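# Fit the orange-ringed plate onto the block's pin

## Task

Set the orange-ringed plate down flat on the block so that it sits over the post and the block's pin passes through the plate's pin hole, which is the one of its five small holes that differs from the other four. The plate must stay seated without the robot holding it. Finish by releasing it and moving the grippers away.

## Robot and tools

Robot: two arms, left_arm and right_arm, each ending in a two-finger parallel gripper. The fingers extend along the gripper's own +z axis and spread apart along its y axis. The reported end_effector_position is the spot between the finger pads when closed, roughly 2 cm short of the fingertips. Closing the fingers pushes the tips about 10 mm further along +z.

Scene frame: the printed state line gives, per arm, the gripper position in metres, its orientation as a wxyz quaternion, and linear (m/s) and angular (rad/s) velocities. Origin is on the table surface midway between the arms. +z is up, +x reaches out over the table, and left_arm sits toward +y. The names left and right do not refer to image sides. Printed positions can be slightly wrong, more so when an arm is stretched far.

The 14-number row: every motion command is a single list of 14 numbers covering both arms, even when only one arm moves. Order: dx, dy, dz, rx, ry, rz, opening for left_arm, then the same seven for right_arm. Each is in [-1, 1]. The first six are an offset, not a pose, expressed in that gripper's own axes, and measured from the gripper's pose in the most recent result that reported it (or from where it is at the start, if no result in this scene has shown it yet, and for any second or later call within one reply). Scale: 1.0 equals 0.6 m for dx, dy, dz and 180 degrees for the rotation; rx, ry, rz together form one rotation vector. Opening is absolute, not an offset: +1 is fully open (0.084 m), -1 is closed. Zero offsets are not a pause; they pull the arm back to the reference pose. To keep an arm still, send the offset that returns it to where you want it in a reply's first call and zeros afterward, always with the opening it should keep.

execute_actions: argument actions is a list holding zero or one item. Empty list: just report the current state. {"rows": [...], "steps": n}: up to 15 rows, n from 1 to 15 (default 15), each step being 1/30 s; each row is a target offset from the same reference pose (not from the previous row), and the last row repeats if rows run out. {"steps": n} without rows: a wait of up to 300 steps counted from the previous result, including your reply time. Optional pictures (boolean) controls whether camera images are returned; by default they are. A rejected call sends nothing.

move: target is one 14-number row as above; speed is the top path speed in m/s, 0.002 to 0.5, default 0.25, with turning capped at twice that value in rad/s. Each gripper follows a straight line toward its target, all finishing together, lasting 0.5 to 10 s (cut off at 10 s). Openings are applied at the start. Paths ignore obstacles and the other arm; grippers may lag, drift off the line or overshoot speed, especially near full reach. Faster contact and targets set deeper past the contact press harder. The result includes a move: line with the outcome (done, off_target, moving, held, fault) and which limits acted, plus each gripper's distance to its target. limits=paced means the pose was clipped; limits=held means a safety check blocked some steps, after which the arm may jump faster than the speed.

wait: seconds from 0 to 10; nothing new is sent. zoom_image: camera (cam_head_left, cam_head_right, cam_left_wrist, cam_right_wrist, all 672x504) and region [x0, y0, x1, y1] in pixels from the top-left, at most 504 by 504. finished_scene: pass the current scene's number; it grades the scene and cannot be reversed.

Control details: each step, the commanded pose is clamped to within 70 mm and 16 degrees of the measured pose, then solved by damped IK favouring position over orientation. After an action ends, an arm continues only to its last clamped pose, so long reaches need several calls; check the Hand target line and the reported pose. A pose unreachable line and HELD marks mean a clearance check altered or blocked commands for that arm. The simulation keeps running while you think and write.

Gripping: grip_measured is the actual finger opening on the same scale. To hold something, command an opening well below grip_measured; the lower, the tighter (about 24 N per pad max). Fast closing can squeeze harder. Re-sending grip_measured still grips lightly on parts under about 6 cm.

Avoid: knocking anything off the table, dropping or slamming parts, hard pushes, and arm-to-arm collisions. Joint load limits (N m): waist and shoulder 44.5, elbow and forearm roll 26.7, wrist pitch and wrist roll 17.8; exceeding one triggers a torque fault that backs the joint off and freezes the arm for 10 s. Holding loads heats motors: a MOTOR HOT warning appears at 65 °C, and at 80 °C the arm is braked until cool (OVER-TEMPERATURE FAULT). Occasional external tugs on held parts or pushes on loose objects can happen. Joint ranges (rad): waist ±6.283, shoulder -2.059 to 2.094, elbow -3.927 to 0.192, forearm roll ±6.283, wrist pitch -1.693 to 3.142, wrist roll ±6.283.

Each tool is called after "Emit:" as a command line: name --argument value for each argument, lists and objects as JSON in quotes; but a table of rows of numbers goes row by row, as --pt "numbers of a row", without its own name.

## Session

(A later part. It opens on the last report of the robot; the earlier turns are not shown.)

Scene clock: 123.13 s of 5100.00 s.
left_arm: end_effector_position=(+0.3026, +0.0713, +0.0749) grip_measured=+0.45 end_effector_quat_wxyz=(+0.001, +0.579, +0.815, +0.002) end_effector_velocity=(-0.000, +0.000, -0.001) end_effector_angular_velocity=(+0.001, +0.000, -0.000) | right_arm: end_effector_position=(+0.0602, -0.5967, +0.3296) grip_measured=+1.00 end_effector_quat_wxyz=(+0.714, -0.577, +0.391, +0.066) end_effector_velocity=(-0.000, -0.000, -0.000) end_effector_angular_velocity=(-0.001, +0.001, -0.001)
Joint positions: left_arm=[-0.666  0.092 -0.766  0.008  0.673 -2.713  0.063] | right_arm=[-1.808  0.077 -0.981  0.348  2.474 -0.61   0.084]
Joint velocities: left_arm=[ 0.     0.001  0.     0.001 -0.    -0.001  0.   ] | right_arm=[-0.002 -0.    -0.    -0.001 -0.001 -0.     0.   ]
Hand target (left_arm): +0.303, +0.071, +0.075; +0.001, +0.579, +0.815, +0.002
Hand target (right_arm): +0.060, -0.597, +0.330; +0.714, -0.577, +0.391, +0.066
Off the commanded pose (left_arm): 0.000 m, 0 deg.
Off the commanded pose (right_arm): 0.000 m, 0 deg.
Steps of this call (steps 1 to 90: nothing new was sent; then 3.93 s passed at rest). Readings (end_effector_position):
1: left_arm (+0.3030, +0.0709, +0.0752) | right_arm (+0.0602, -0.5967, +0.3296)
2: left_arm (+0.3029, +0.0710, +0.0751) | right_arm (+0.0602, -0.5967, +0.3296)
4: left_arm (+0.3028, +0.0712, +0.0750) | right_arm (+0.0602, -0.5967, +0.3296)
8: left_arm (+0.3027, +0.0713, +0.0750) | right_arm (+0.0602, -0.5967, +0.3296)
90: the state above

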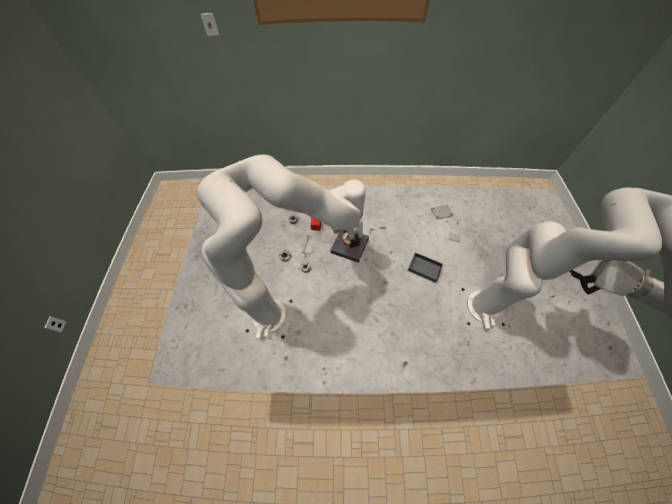

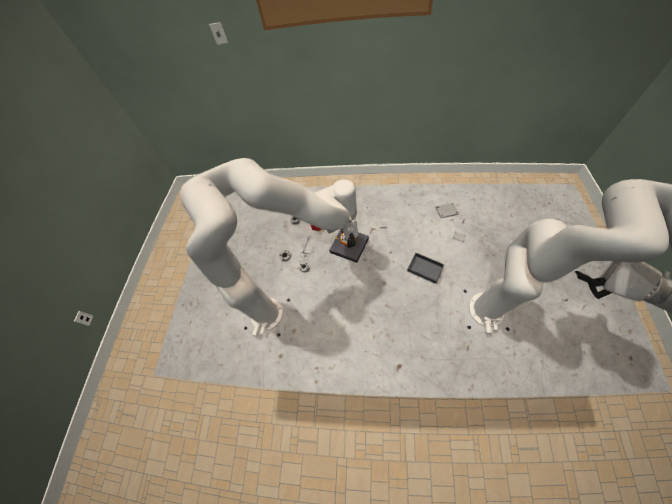

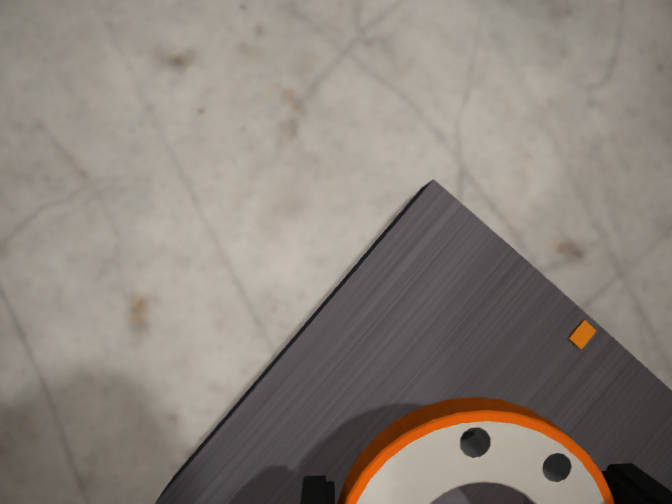

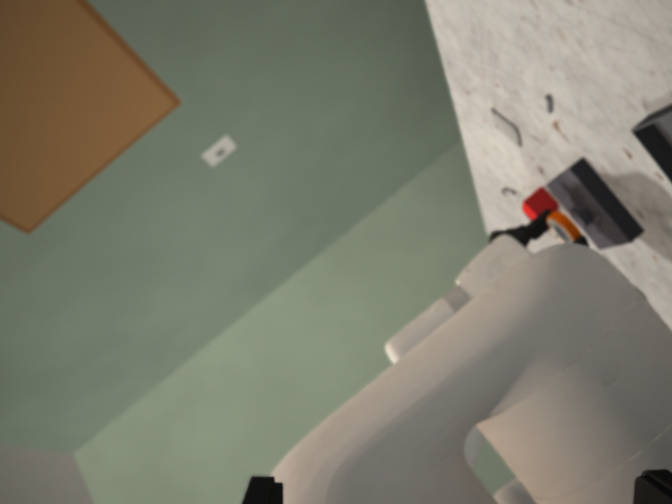

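Emit:
move --target '[0.0027, 0, 0.0083, 0, 0, 0, 0.1, 0, 0, 0, 0, 0, 0, 1]' --speed 0.03

Emit:
move --target '[0, 0, 0.015, 0, 0, 0, 0.1, 0, 0, 0, 0, 0, 0, 1]' --speed 0.01

Scene clock: 130.47 s of 5100.00 s.
left_arm: end_effector_position=(+0.3021, +0.0728, +0.0700) grip_measured=+0.45 end_effector_quat_wxyz=(+0.001, +0.579, +0.815, +0.002) end_effector_velocity=(+0.001, -0.001, +0.000) end_effector_angular_velocity=(-0.003, -0.003, -0.001) | right_arm: end_effector_position=(+0.0602, -0.5967, +0.3296) grip_measured=+1.00 end_effector_quat_wxyz=(+0.714, -0.577, +0.391, +0.066) end_effector_velocity=(-0.000, +0.000, -0.000) end_effector_angular_velocity=(-0.000, +0.001, +0.001)
Joint positions: left_arm=[-0.664  0.099 -0.758  0.008  0.658 -2.711  0.063] | right_arm=[-1.808  0.077 -0.981  0.348  2.474 -0.61   0.084]
Joint velocities: left_arm=[-0.     0.001 -0.002  0.    -0.004  0.001 -0.   ] | right_arm=[ 0.     0.    -0.    -0.002 -0.    -0.001 -0.   ]
Hand target (left_arm): +0.302, +0.073, +0.070; +0.001, +0.579, +0.815, +0.002
Hand target (right_arm): +0.060, -0.597, +0.330; +0.714, -0.577, +0.391, +0.066
Off the commanded pose (left_arm): 0.000 m, 0 deg.
Off the commanded pose (right_arm): 0.000 m, 0 deg.
After step 90, 3.63 s passed at rest.
move: done

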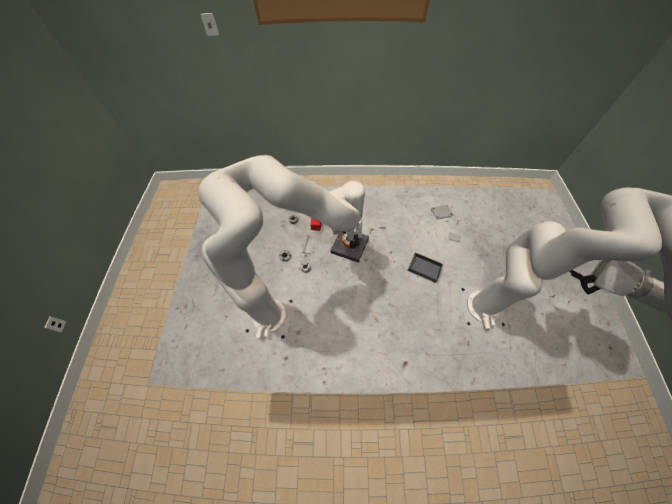

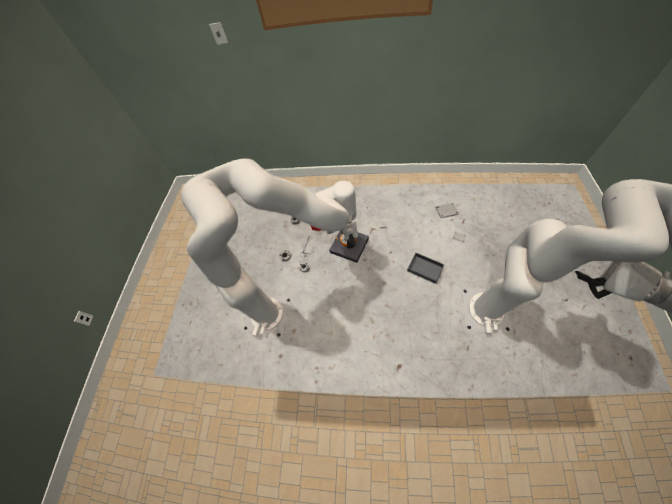

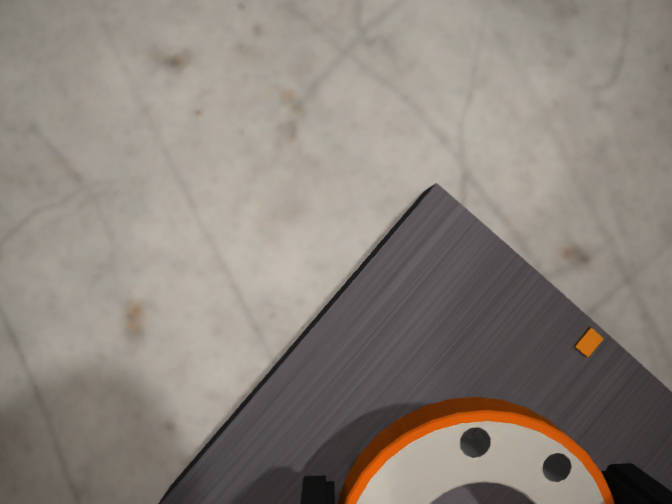

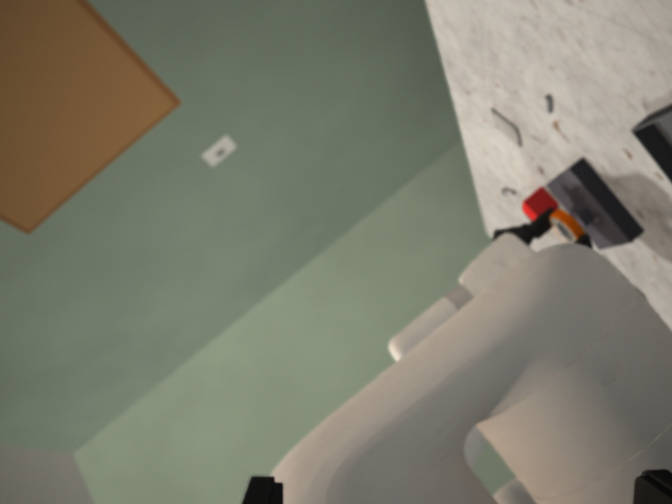

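Scene clock: 131.60 s of 5100.00 s.
left_arm: end_effector_position=(+0.3022, +0.0729, +0.0611) grip_measured=+0.45 end_effector_quat_wxyz=(+0.001, +0.579, +0.815, +0.002) end_effector_velocity=(+0.001, -0.000, -0.000) end_effector_angular_velocity=(-0.002, -0.001, +0.002) | right_arm: end_effector_position=(+0.0602, -0.5967, +0.3296) grip_measured=+1.00 end_effector_quat_wxyz=(+0.714, -0.577, +0.391, +0.066) end_effector_velocity=(-0.000, +0.000, -0.000) end_effector_angular_velocity=(+0.001, +0.000, +0.000)
Joint positions: left_arm=[-0.664  0.121 -0.753  0.008  0.631 -2.711  0.063] | right_arm=[-1.808  0.077 -0.981  0.348  2.474 -0.61   0.084]
Joint velocities: left_arm=[ 0.001  0.002 -0.    -0.001 -0.004  0.    -0.   ] | right_arm=[-0.    -0.     0.001 -0.001  0.    -0.    -0.   ]
Hand target (left_arm): +0.302, +0.073, +0.061; +0.001, +0.579, +0.815, +0.002
Hand target (right_arm): +0.060, -0.597, +0.330; +0.714, -0.577, +0.391, +0.066
Off the commanded pose (left_arm): 0.000 m, 0 deg.
Off the commanded pose (right_arm): 0.000 m, 0 deg.
move: done

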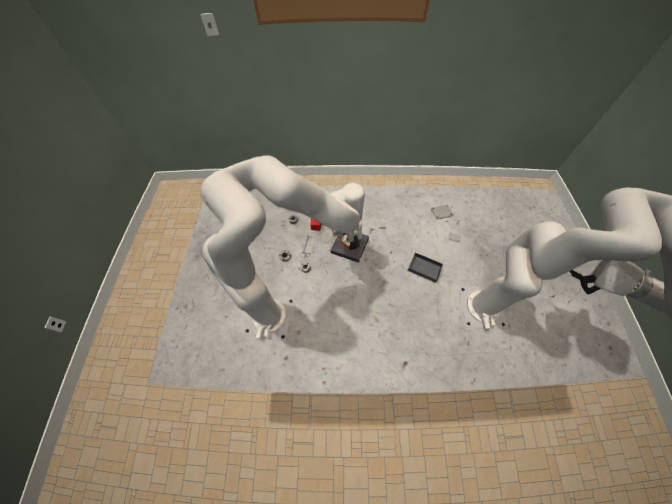

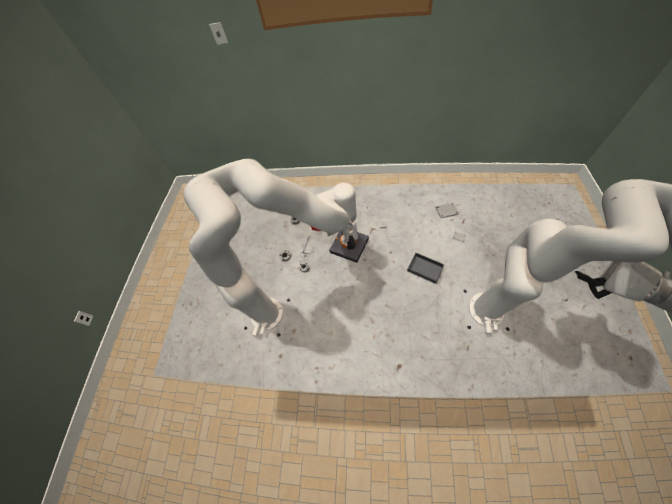

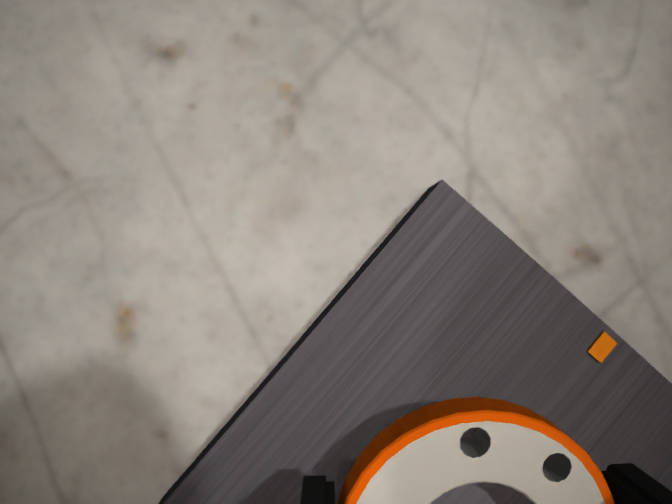

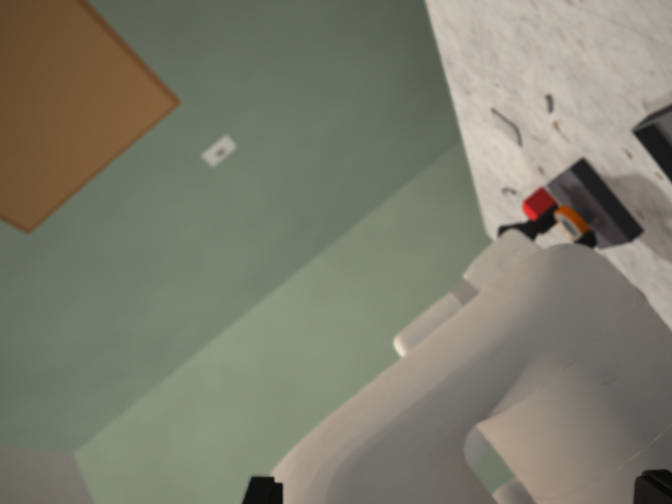

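Emit:
move --target '[0, 0, 0.012, 0, 0, 0, 0.1, 0, 0, 0, 0, 0, 0, 1]' --speed 0.01

Scene clock: 134.90 s of 5100.00 s.
left_arm: end_effector_position=(+0.3030, +0.0719, +0.0555) grip_measured=+0.46 end_effector_quat_wxyz=(+0.003, +0.579, +0.815, +0.002) end_effector_velocity=(+0.000, -0.000, -0.003) end_effector_angular_velocity=(-0.000, -0.000, -0.002) | right_arm: end_effector_position=(+0.0602, -0.5967, +0.3296) grip_measured=+1.00 end_effector_quat_wxyz=(+0.714, -0.577, +0.391, +0.066) end_effector_velocity=(+0.000, +0.000, +0.000) end_effector_angular_velocity=(+0.001, -0.001, -0.000)
Joint positions: left_arm=[-0.664  0.137 -0.752  0.009  0.61  -2.711  0.063] | right_arm=[-1.808  0.077 -0.981  0.348  2.474 -0.61   0.084]
Joint velocities: left_arm=[-0.     0.009  0.001  0.    -0.011  0.001  0.   ] | right_arm=[-0.    -0.    -0.     0.001  0.001 -0.    -0.   ]
Hand target (left_arm): +0.302, +0.073, +0.054; +0.001, +0.579, +0.815, +0.002
Hand target (right_arm): +0.060, -0.597, +0.330; +0.714, -0.577, +0.391, +0.066
Off the commanded pose (left_arm): 0.002 m, 0 deg.
Off the commanded pose (right_arm): 0.000 m, 0 deg.
move: done

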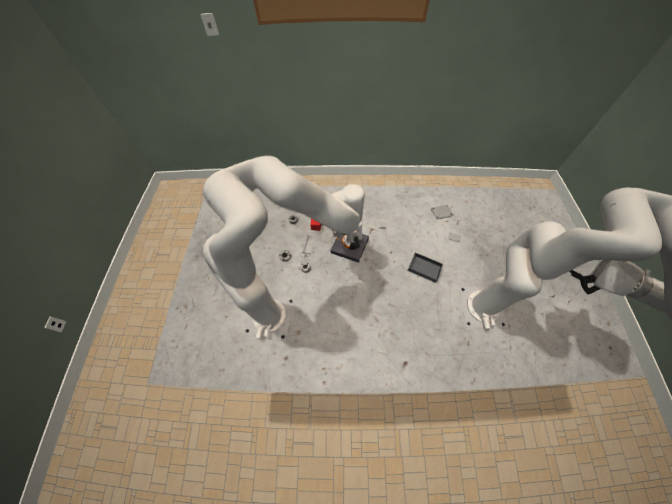

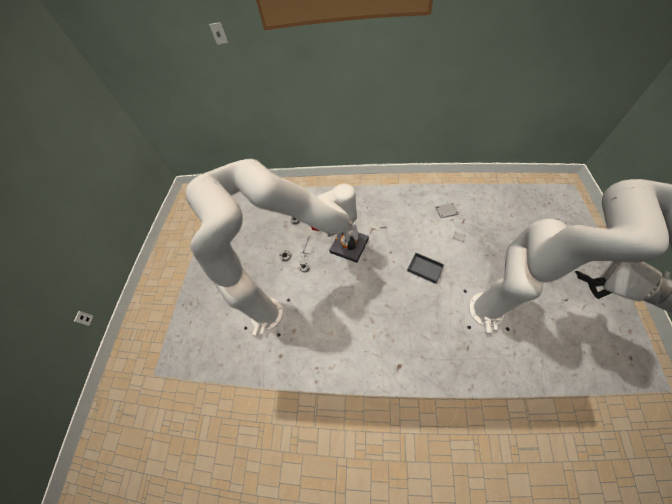

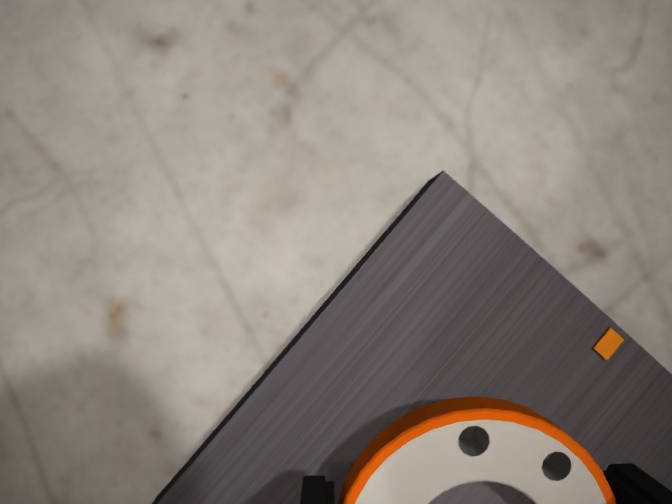

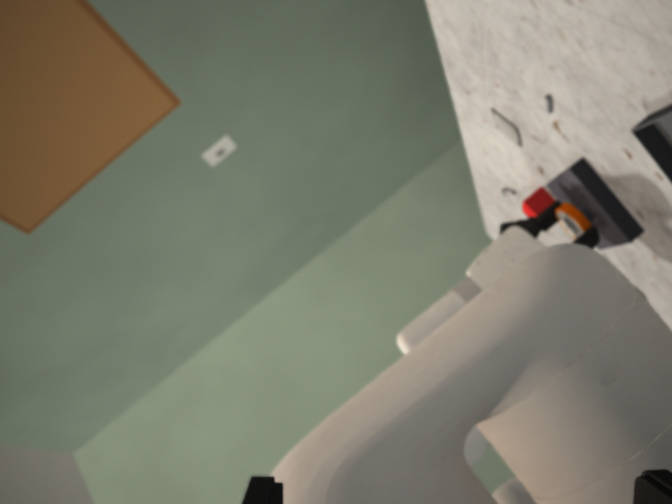

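Emit:
move --target '[0.002, 0.0008, -0.005, 0, 0, 0, 0.1, 0, 0, 0, 0, 0, 0, 1]' --speed 0.02

Emit:
zoom_image --camera "cam_left_wrist" --region '[380, 300, 672, 504]'

Scene clock: 138.40 s of 5100.00 s.
left_arm: end_effector_position=(+0.3008, +0.0756, +0.0557) grip_measured=+0.45 end_effector_quat_wxyz=(-0.002, +0.579, +0.815, +0.003) end_effector_velocity=(+0.001, -0.002, +0.003) end_effector_angular_velocity=(-0.004, -0.004, -0.005) | right_arm: end_effector_position=(+0.0602, -0.5967, +0.3296) grip_measured=+1.00 end_effector_quat_wxyz=(+0.714, -0.577, +0.391, +0.066) end_effector_velocity=(-0.000, -0.000, -0.000) end_effector_angular_velocity=(-0.001, -0.000, -0.001)
Joint positions: left_arm=[-0.662  0.129 -0.745  0.009  0.62  -2.709  0.063] | right_arm=[-1.808  0.077 -0.981  0.348  2.474 -0.61   0.084]
Joint velocities: left_arm=[-0.003 -0.004 -0.004  0.001  0.002  0.001 -0.   ] | right_arm=[-0.001 -0.     0.     0.    -0.001 -0.    -0.   ]
Hand target (left_arm): +0.303, +0.073, +0.058; +0.003, +0.579, +0.815, +0.002
Hand target (right_arm): +0.060, -0.597, +0.330; +0.714, -0.577, +0.391, +0.066
Off the commanded pose (left_arm): 0.004 m, 1 deg.
Off the commanded pose (right_arm): 0.000 m, 0 deg.
move: off_target (left_arm)

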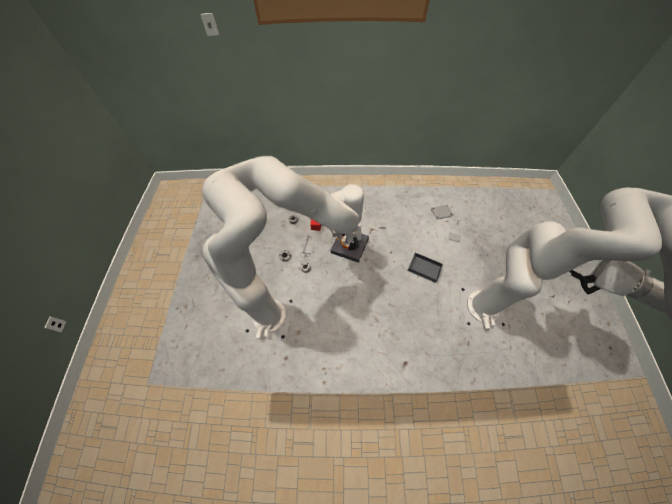

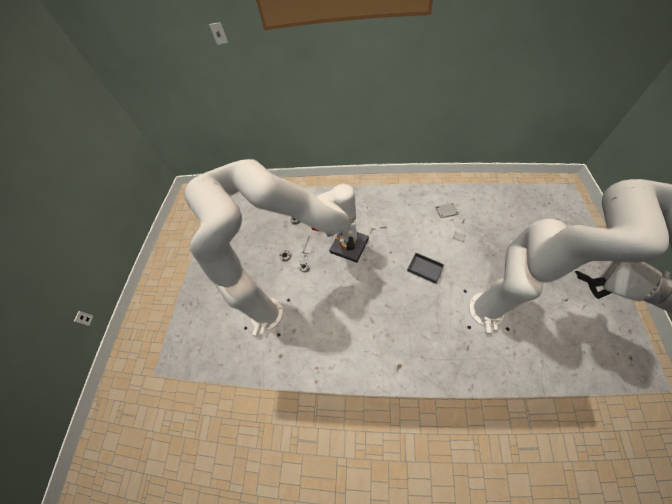

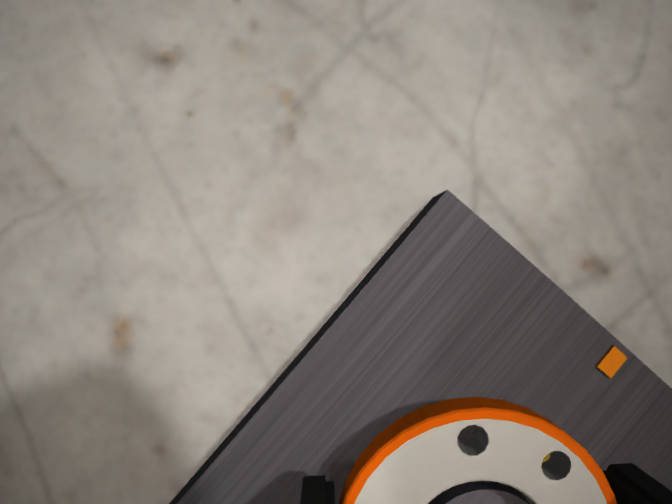

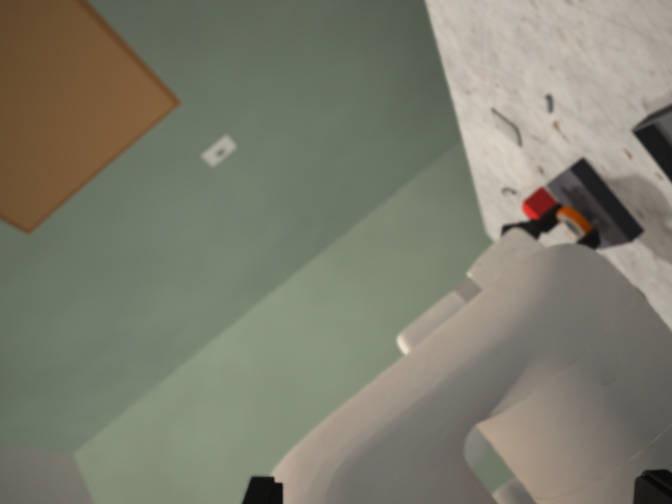

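Region (380, 300, 672, 504) of cam_left_wrist's 672x504 image, scaled by 1.726, with more detail than that image has; it fills the top 352 rows of this view, and the rest is white.

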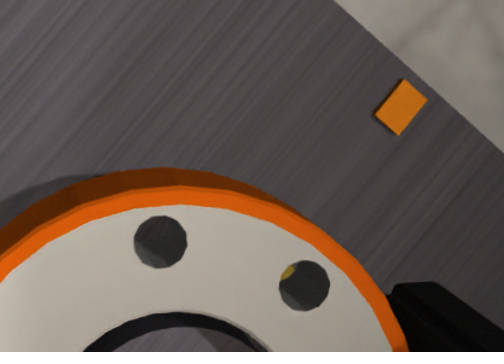

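Emit:
move --target '[-0.005, 0.0007, 0, -0.0006, -0.0019, 0, 0.65, 0, 0, 0, 0, 0, 0, 1]' --speed 0.02

Emit:
zoom_image --camera "cam_left_wrist" --region '[300, 300, 672, 504]'

Scene clock: 151.53 s of 5100.00 s.
left_arm: end_effector_position=(+0.3023, +0.0729, +0.0557) grip_measured=+0.65 end_effector_quat_wxyz=(+0.001, +0.579, +0.815, +0.002) end_effector_velocity=(+0.000, -0.000, -0.000) end_effector_angular_velocity=(-0.000, -0.000, -0.000) | right_arm: end_effector_position=(+0.0602, -0.5967, +0.3296) grip_measured=+1.00 end_effector_quat_wxyz=(+0.714, -0.577, +0.391, +0.066) end_effector_velocity=(-0.000, +0.000, -0.000) end_effector_angular_velocity=(+0.001, +0.001, -0.001)
Joint positions: left_arm=[-0.663  0.134 -0.75   0.007  0.614 -2.71   0.071] | right_arm=[-1.808  0.077 -0.981  0.348  2.474 -0.61   0.084]
Joint velocities: left_arm=[-0.     0.002 -0.001 -0.    -0.001  0.     0.   ] | right_arm=[-0.001 -0.     0.    -0.001  0.     0.     0.   ]
Hand target (left_arm): +0.302, +0.073, +0.056; +0.001, +0.579, +0.815, +0.002
Hand target (right_arm): +0.060, -0.597, +0.330; +0.714, -0.577, +0.391, +0.066
Off the commanded pose (left_arm): 0.000 m, 0 deg.
Off the commanded pose (right_arm): 0.000 m, 0 deg.
After step 90, 9.43 s passed at rest.
move: done

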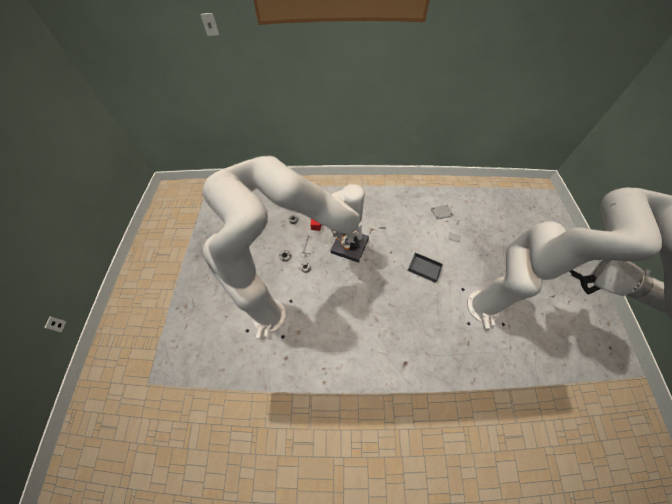

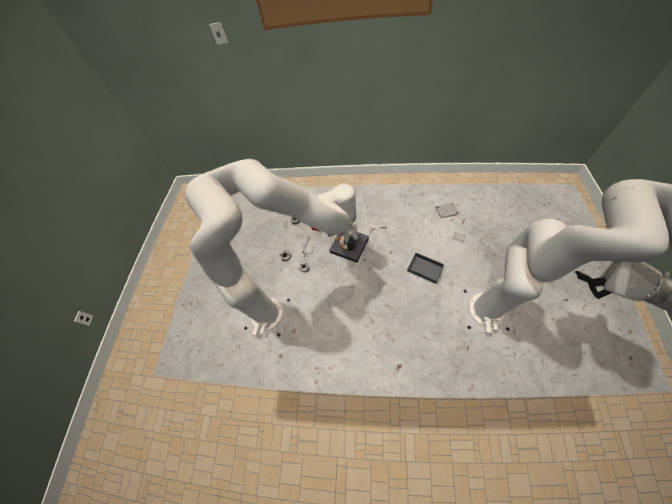

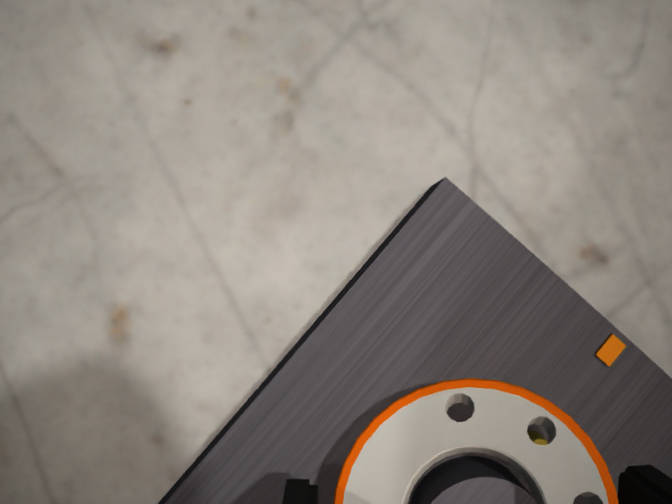

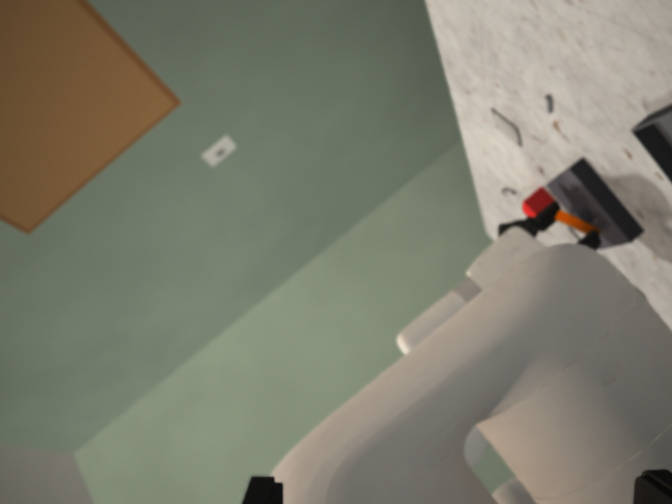

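Region (300, 300, 672, 504) of cam_left_wrist's 672x504 image, scaled by 1.355, with more detail than that image has; it fills the top 276 rows of this view, and the rest is white.

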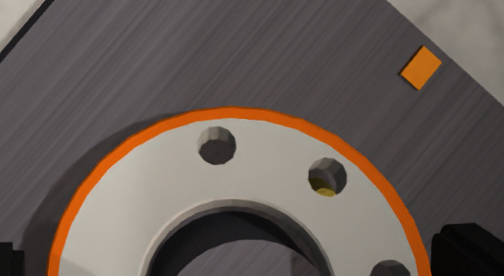

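Emit:
move --target '[-0.05, 0.03, -0.11, 0, 0, 0, 1, 0, 0, 0, 0, 0, 0, 1]' --speed 0.1

Scene clock: 158.77 s of 5100.00 s.
left_arm: end_effector_position=(+0.3285, +0.0508, +0.1211) grip_measured=+1.00 end_effector_quat_wxyz=(+0.001, +0.579, +0.815, +0.002) end_effector_velocity=(+0.001, -0.002, +0.004) end_effector_angular_velocity=(-0.002, -0.001, -0.002) | right_arm: end_effector_position=(+0.0602, -0.5967, +0.3296) grip_measured=+1.00 end_effector_quat_wxyz=(+0.714, -0.577, +0.391, +0.066) end_effector_velocity=(+0.000, +0.000, -0.000) end_effector_angular_velocity=(-0.000, +0.000, +0.002)
Joint positions: left_arm=[-0.657  0.096 -0.931  0.005  0.834 -2.701  0.084] | right_arm=[-1.808  0.077 -0.981  0.348  2.474 -0.61   0.084]
Joint velocities: left_arm=[-0.001 -0.    -0.011 -0.     0.01   0.001  0.   ] | right_arm=[ 0.002  0.    -0.    -0.    -0.    -0.     0.   ]
Hand target (left_arm): +0.329, +0.051, +0.122; +0.001, +0.579, +0.815, +0.002
Hand target (right_arm): +0.060, -0.597, +0.330; +0.714, -0.577, +0.391, +0.066
Off the commanded pose (left_arm): 0.001 m, 0 deg.
Off the commanded pose (right_arm): 0.000 m, 0 deg.
After step 90, 3.13 s passed at rest.
move: done

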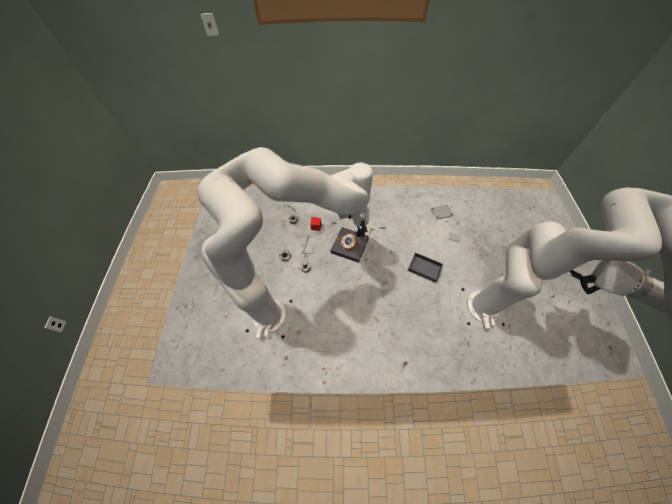

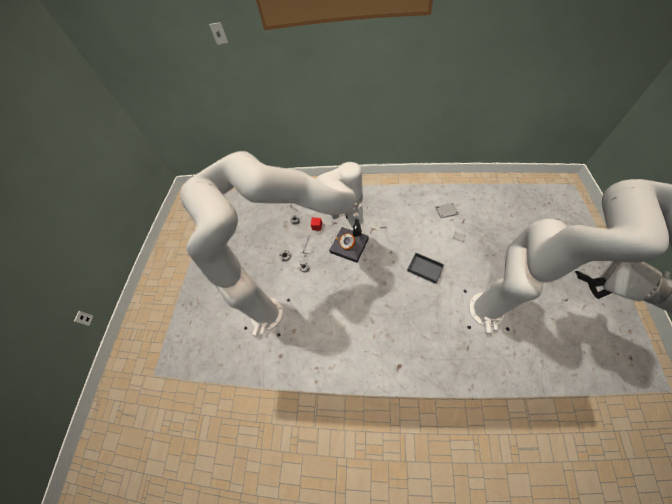

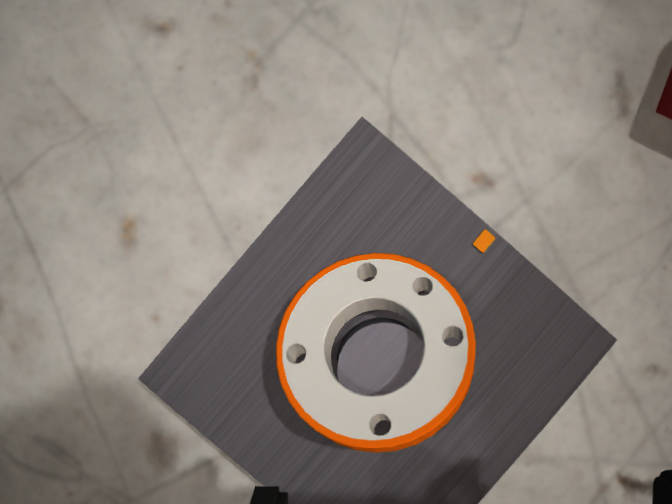

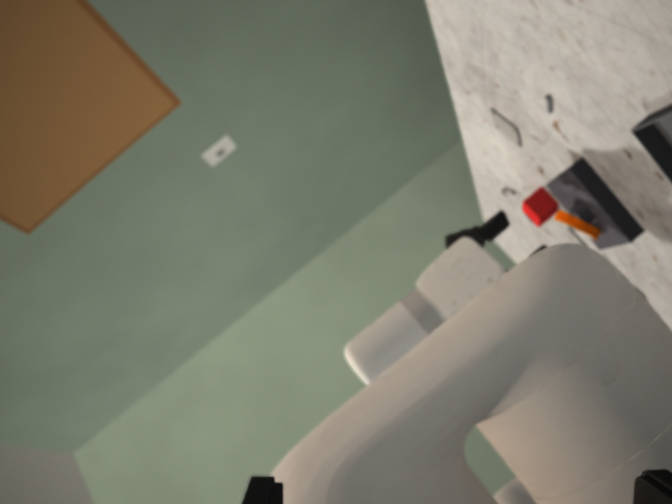

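Emit:
zoom_image --camera "cam_left_wrist" --region '[250, 220, 510, 480]'

Emit:
zoom_image --camera "cam_right_wrist" --region '[500, 140, 672, 270]'

Emit:
zoom_image --camera "cam_head_left" --region '[310, 210, 390, 270]'

Region (250, 220, 510, 480) of cam_left_wrist's 672x504 image, scaled by 1.938, with more detail than that image has.

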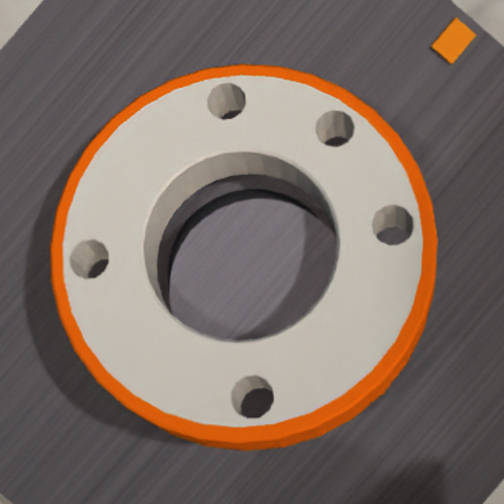

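Region (500, 140, 672, 270) of cam_right_wrist's 672x504 image, scaled by 2.930, with more detail than that image has; it fills the top 381 rows of this view, and the rest is white.

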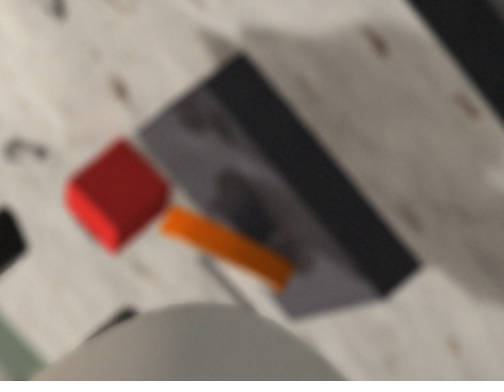

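Region (310, 210, 390, 270) of cam_head_left's 672x504 image, scaled by 6.300, with more detail than that image has; it fills the top 378 rows of this view, and the rest is white.

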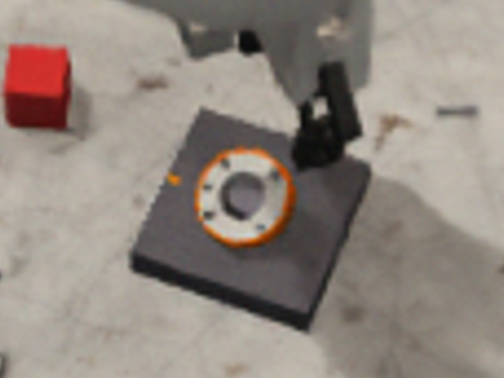

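Emit:
move --target '[0.0587, -0.0342, 0.06, 0, 0, -0.0833, 1, 0, 0, 0, 0, 0, 0, 1]' --speed 0.15

Emit:
move --target '[0, 0, 0.052, 0, 0, 0, 1, 0, 0, 0, 0, 0, 0, 1]' --speed 0.05

Scene clock: 194.30 s of 5100.00 s.
left_arm: end_effector_position=(+0.2979, +0.0771, +0.0853) grip_measured=+1.00 end_effector_quat_wxyz=(+0.001, +0.468, +0.884, +0.002) end_effector_velocity=(-0.001, +0.001, -0.001) end_effector_angular_velocity=(+0.001, -0.001, +0.010) | right_arm: end_effector_position=(+0.0602, -0.5967, +0.3296) grip_measured=+1.00 end_effector_quat_wxyz=(+0.714, -0.577, +0.391, +0.066) end_effector_velocity=(+0.001, -0.000, +0.000) end_effector_angular_velocity=(-0.001, -0.002, -0.002)
Joint positions: left_arm=[-0.664  0.045 -0.745  0.006  0.698 -2.97   0.084] | right_arm=[-1.808  0.077 -0.981  0.348  2.474 -0.61   0.084]
Joint velocities: left_arm=[-0.    -0.002  0.007  0.002 -0.005 -0.012  0.   ] | right_arm=[ 0.    -0.     0.     0.003 -0.     0.    -0.   ]
Hand target (left_arm): +0.298, +0.077, +0.085; +0.001, +0.467, +0.884, +0.002
Hand target (right_arm): +0.060, -0.597, +0.330; +0.714, -0.577, +0.391, +0.066
Off the commanded pose (left_arm): 0.000 m, 0 deg.
Off the commanded pose (right_arm): 0.000 m, 0 deg.
After step 90, 31.30 s passed at rest.
move: done

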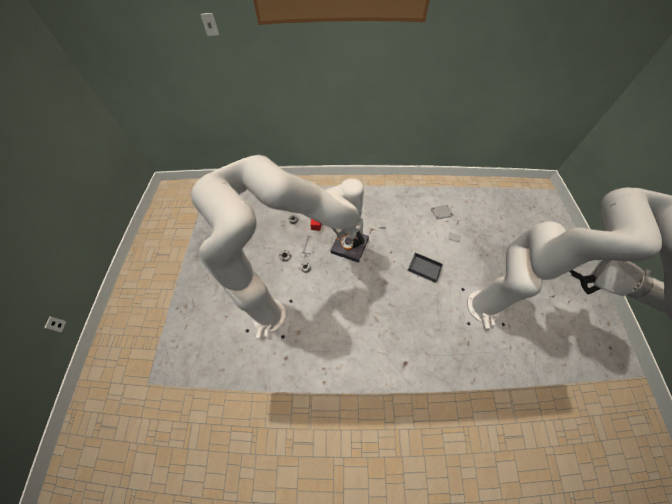

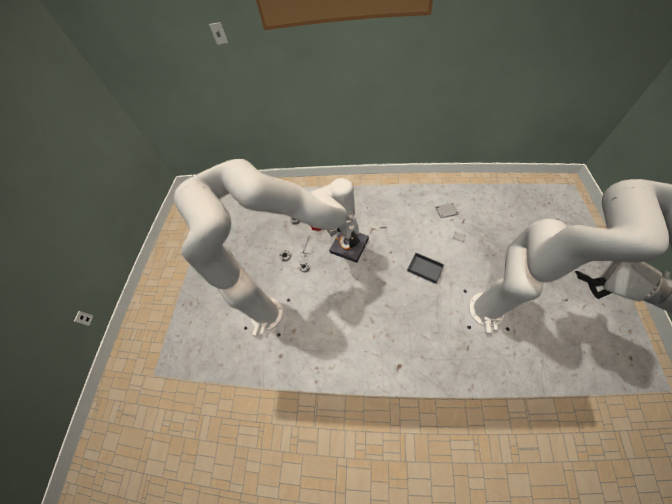

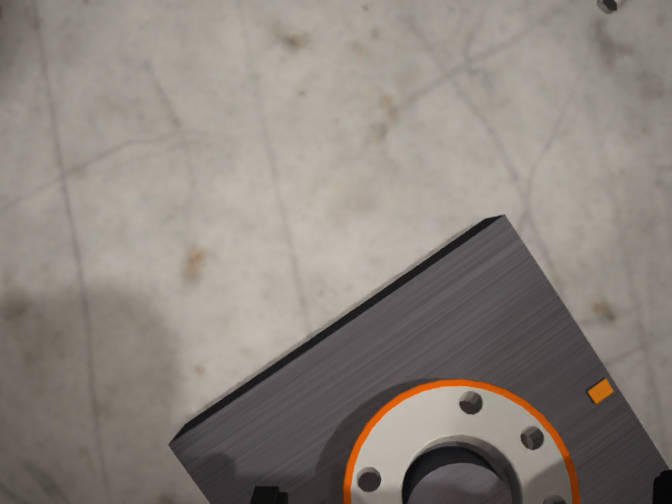

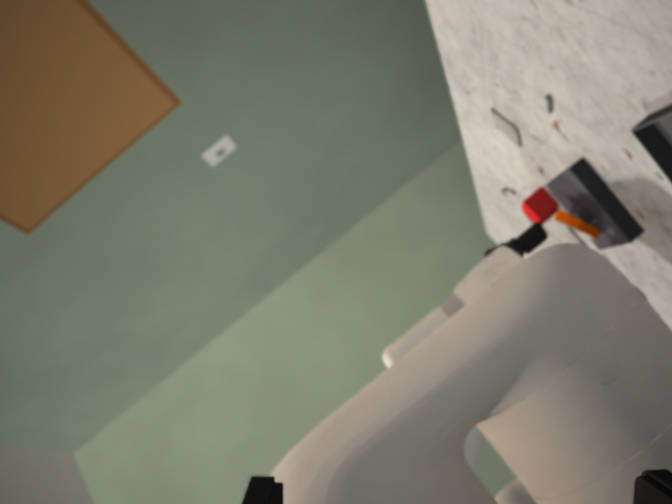

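Scene clock: 195.27 s of 5100.00 s.
left_arm: end_effector_position=(+0.2981, +0.0771, +0.0545) grip_measured=+1.00 end_effector_quat_wxyz=(+0.002, +0.468, +0.884, +0.002) end_effector_velocity=(+0.001, -0.001, -0.001) end_effector_angular_velocity=(-0.002, -0.002, +0.000) | right_arm: end_effector_position=(+0.0602, -0.5967, +0.3296) grip_measured=+1.00 end_effector_quat_wxyz=(+0.714, -0.577, +0.391, +0.066) end_effector_velocity=(+0.000, -0.000, -0.000) end_effector_angular_velocity=(-0.001, +0.002, +0.002)
Joint positions: left_arm=[-0.664  0.121 -0.727  0.007  0.605 -2.971  0.084] | right_arm=[-1.808  0.077 -0.981  0.348  2.474 -0.61   0.084]
Joint velocities: left_arm=[ 0.     0.003 -0.001  0.    -0.005  0.    -0.   ] | right_arm=[ 0.001  0.    -0.    -0.001 -0.002  0.001 -0.   ]
Hand target (left_arm): +0.298, +0.077, +0.054; +0.001, +0.468, +0.884, +0.002
Hand target (right_arm): +0.060, -0.597, +0.330; +0.714, -0.577, +0.391, +0.066
Off the commanded pose (left_arm): 0.000 m, 0 deg.
Off the commanded pose (right_arm): 0.000 m, 0 deg.
move: done

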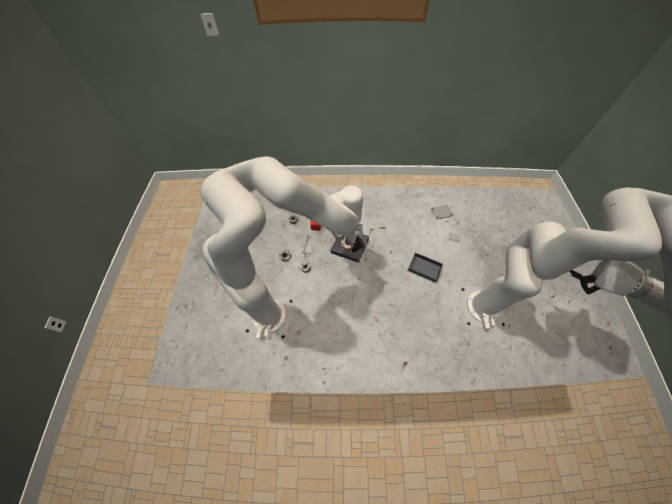

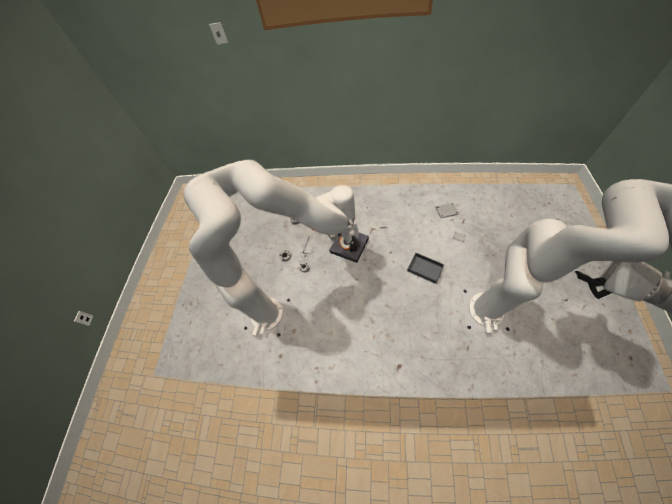

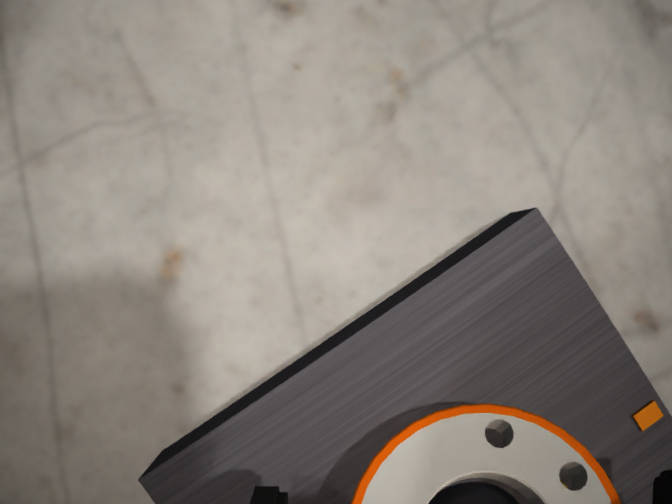

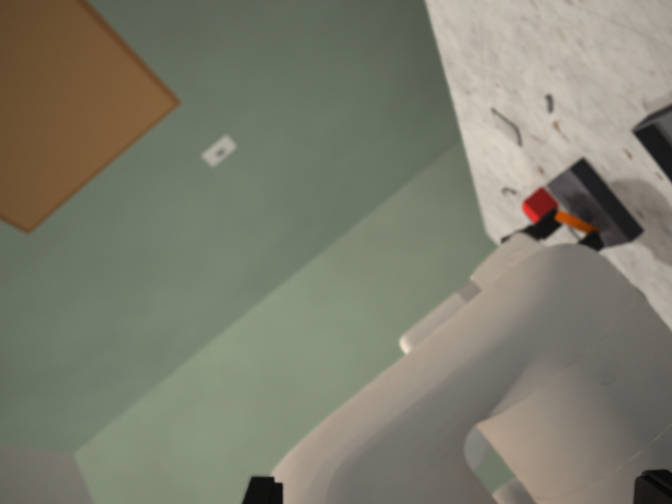

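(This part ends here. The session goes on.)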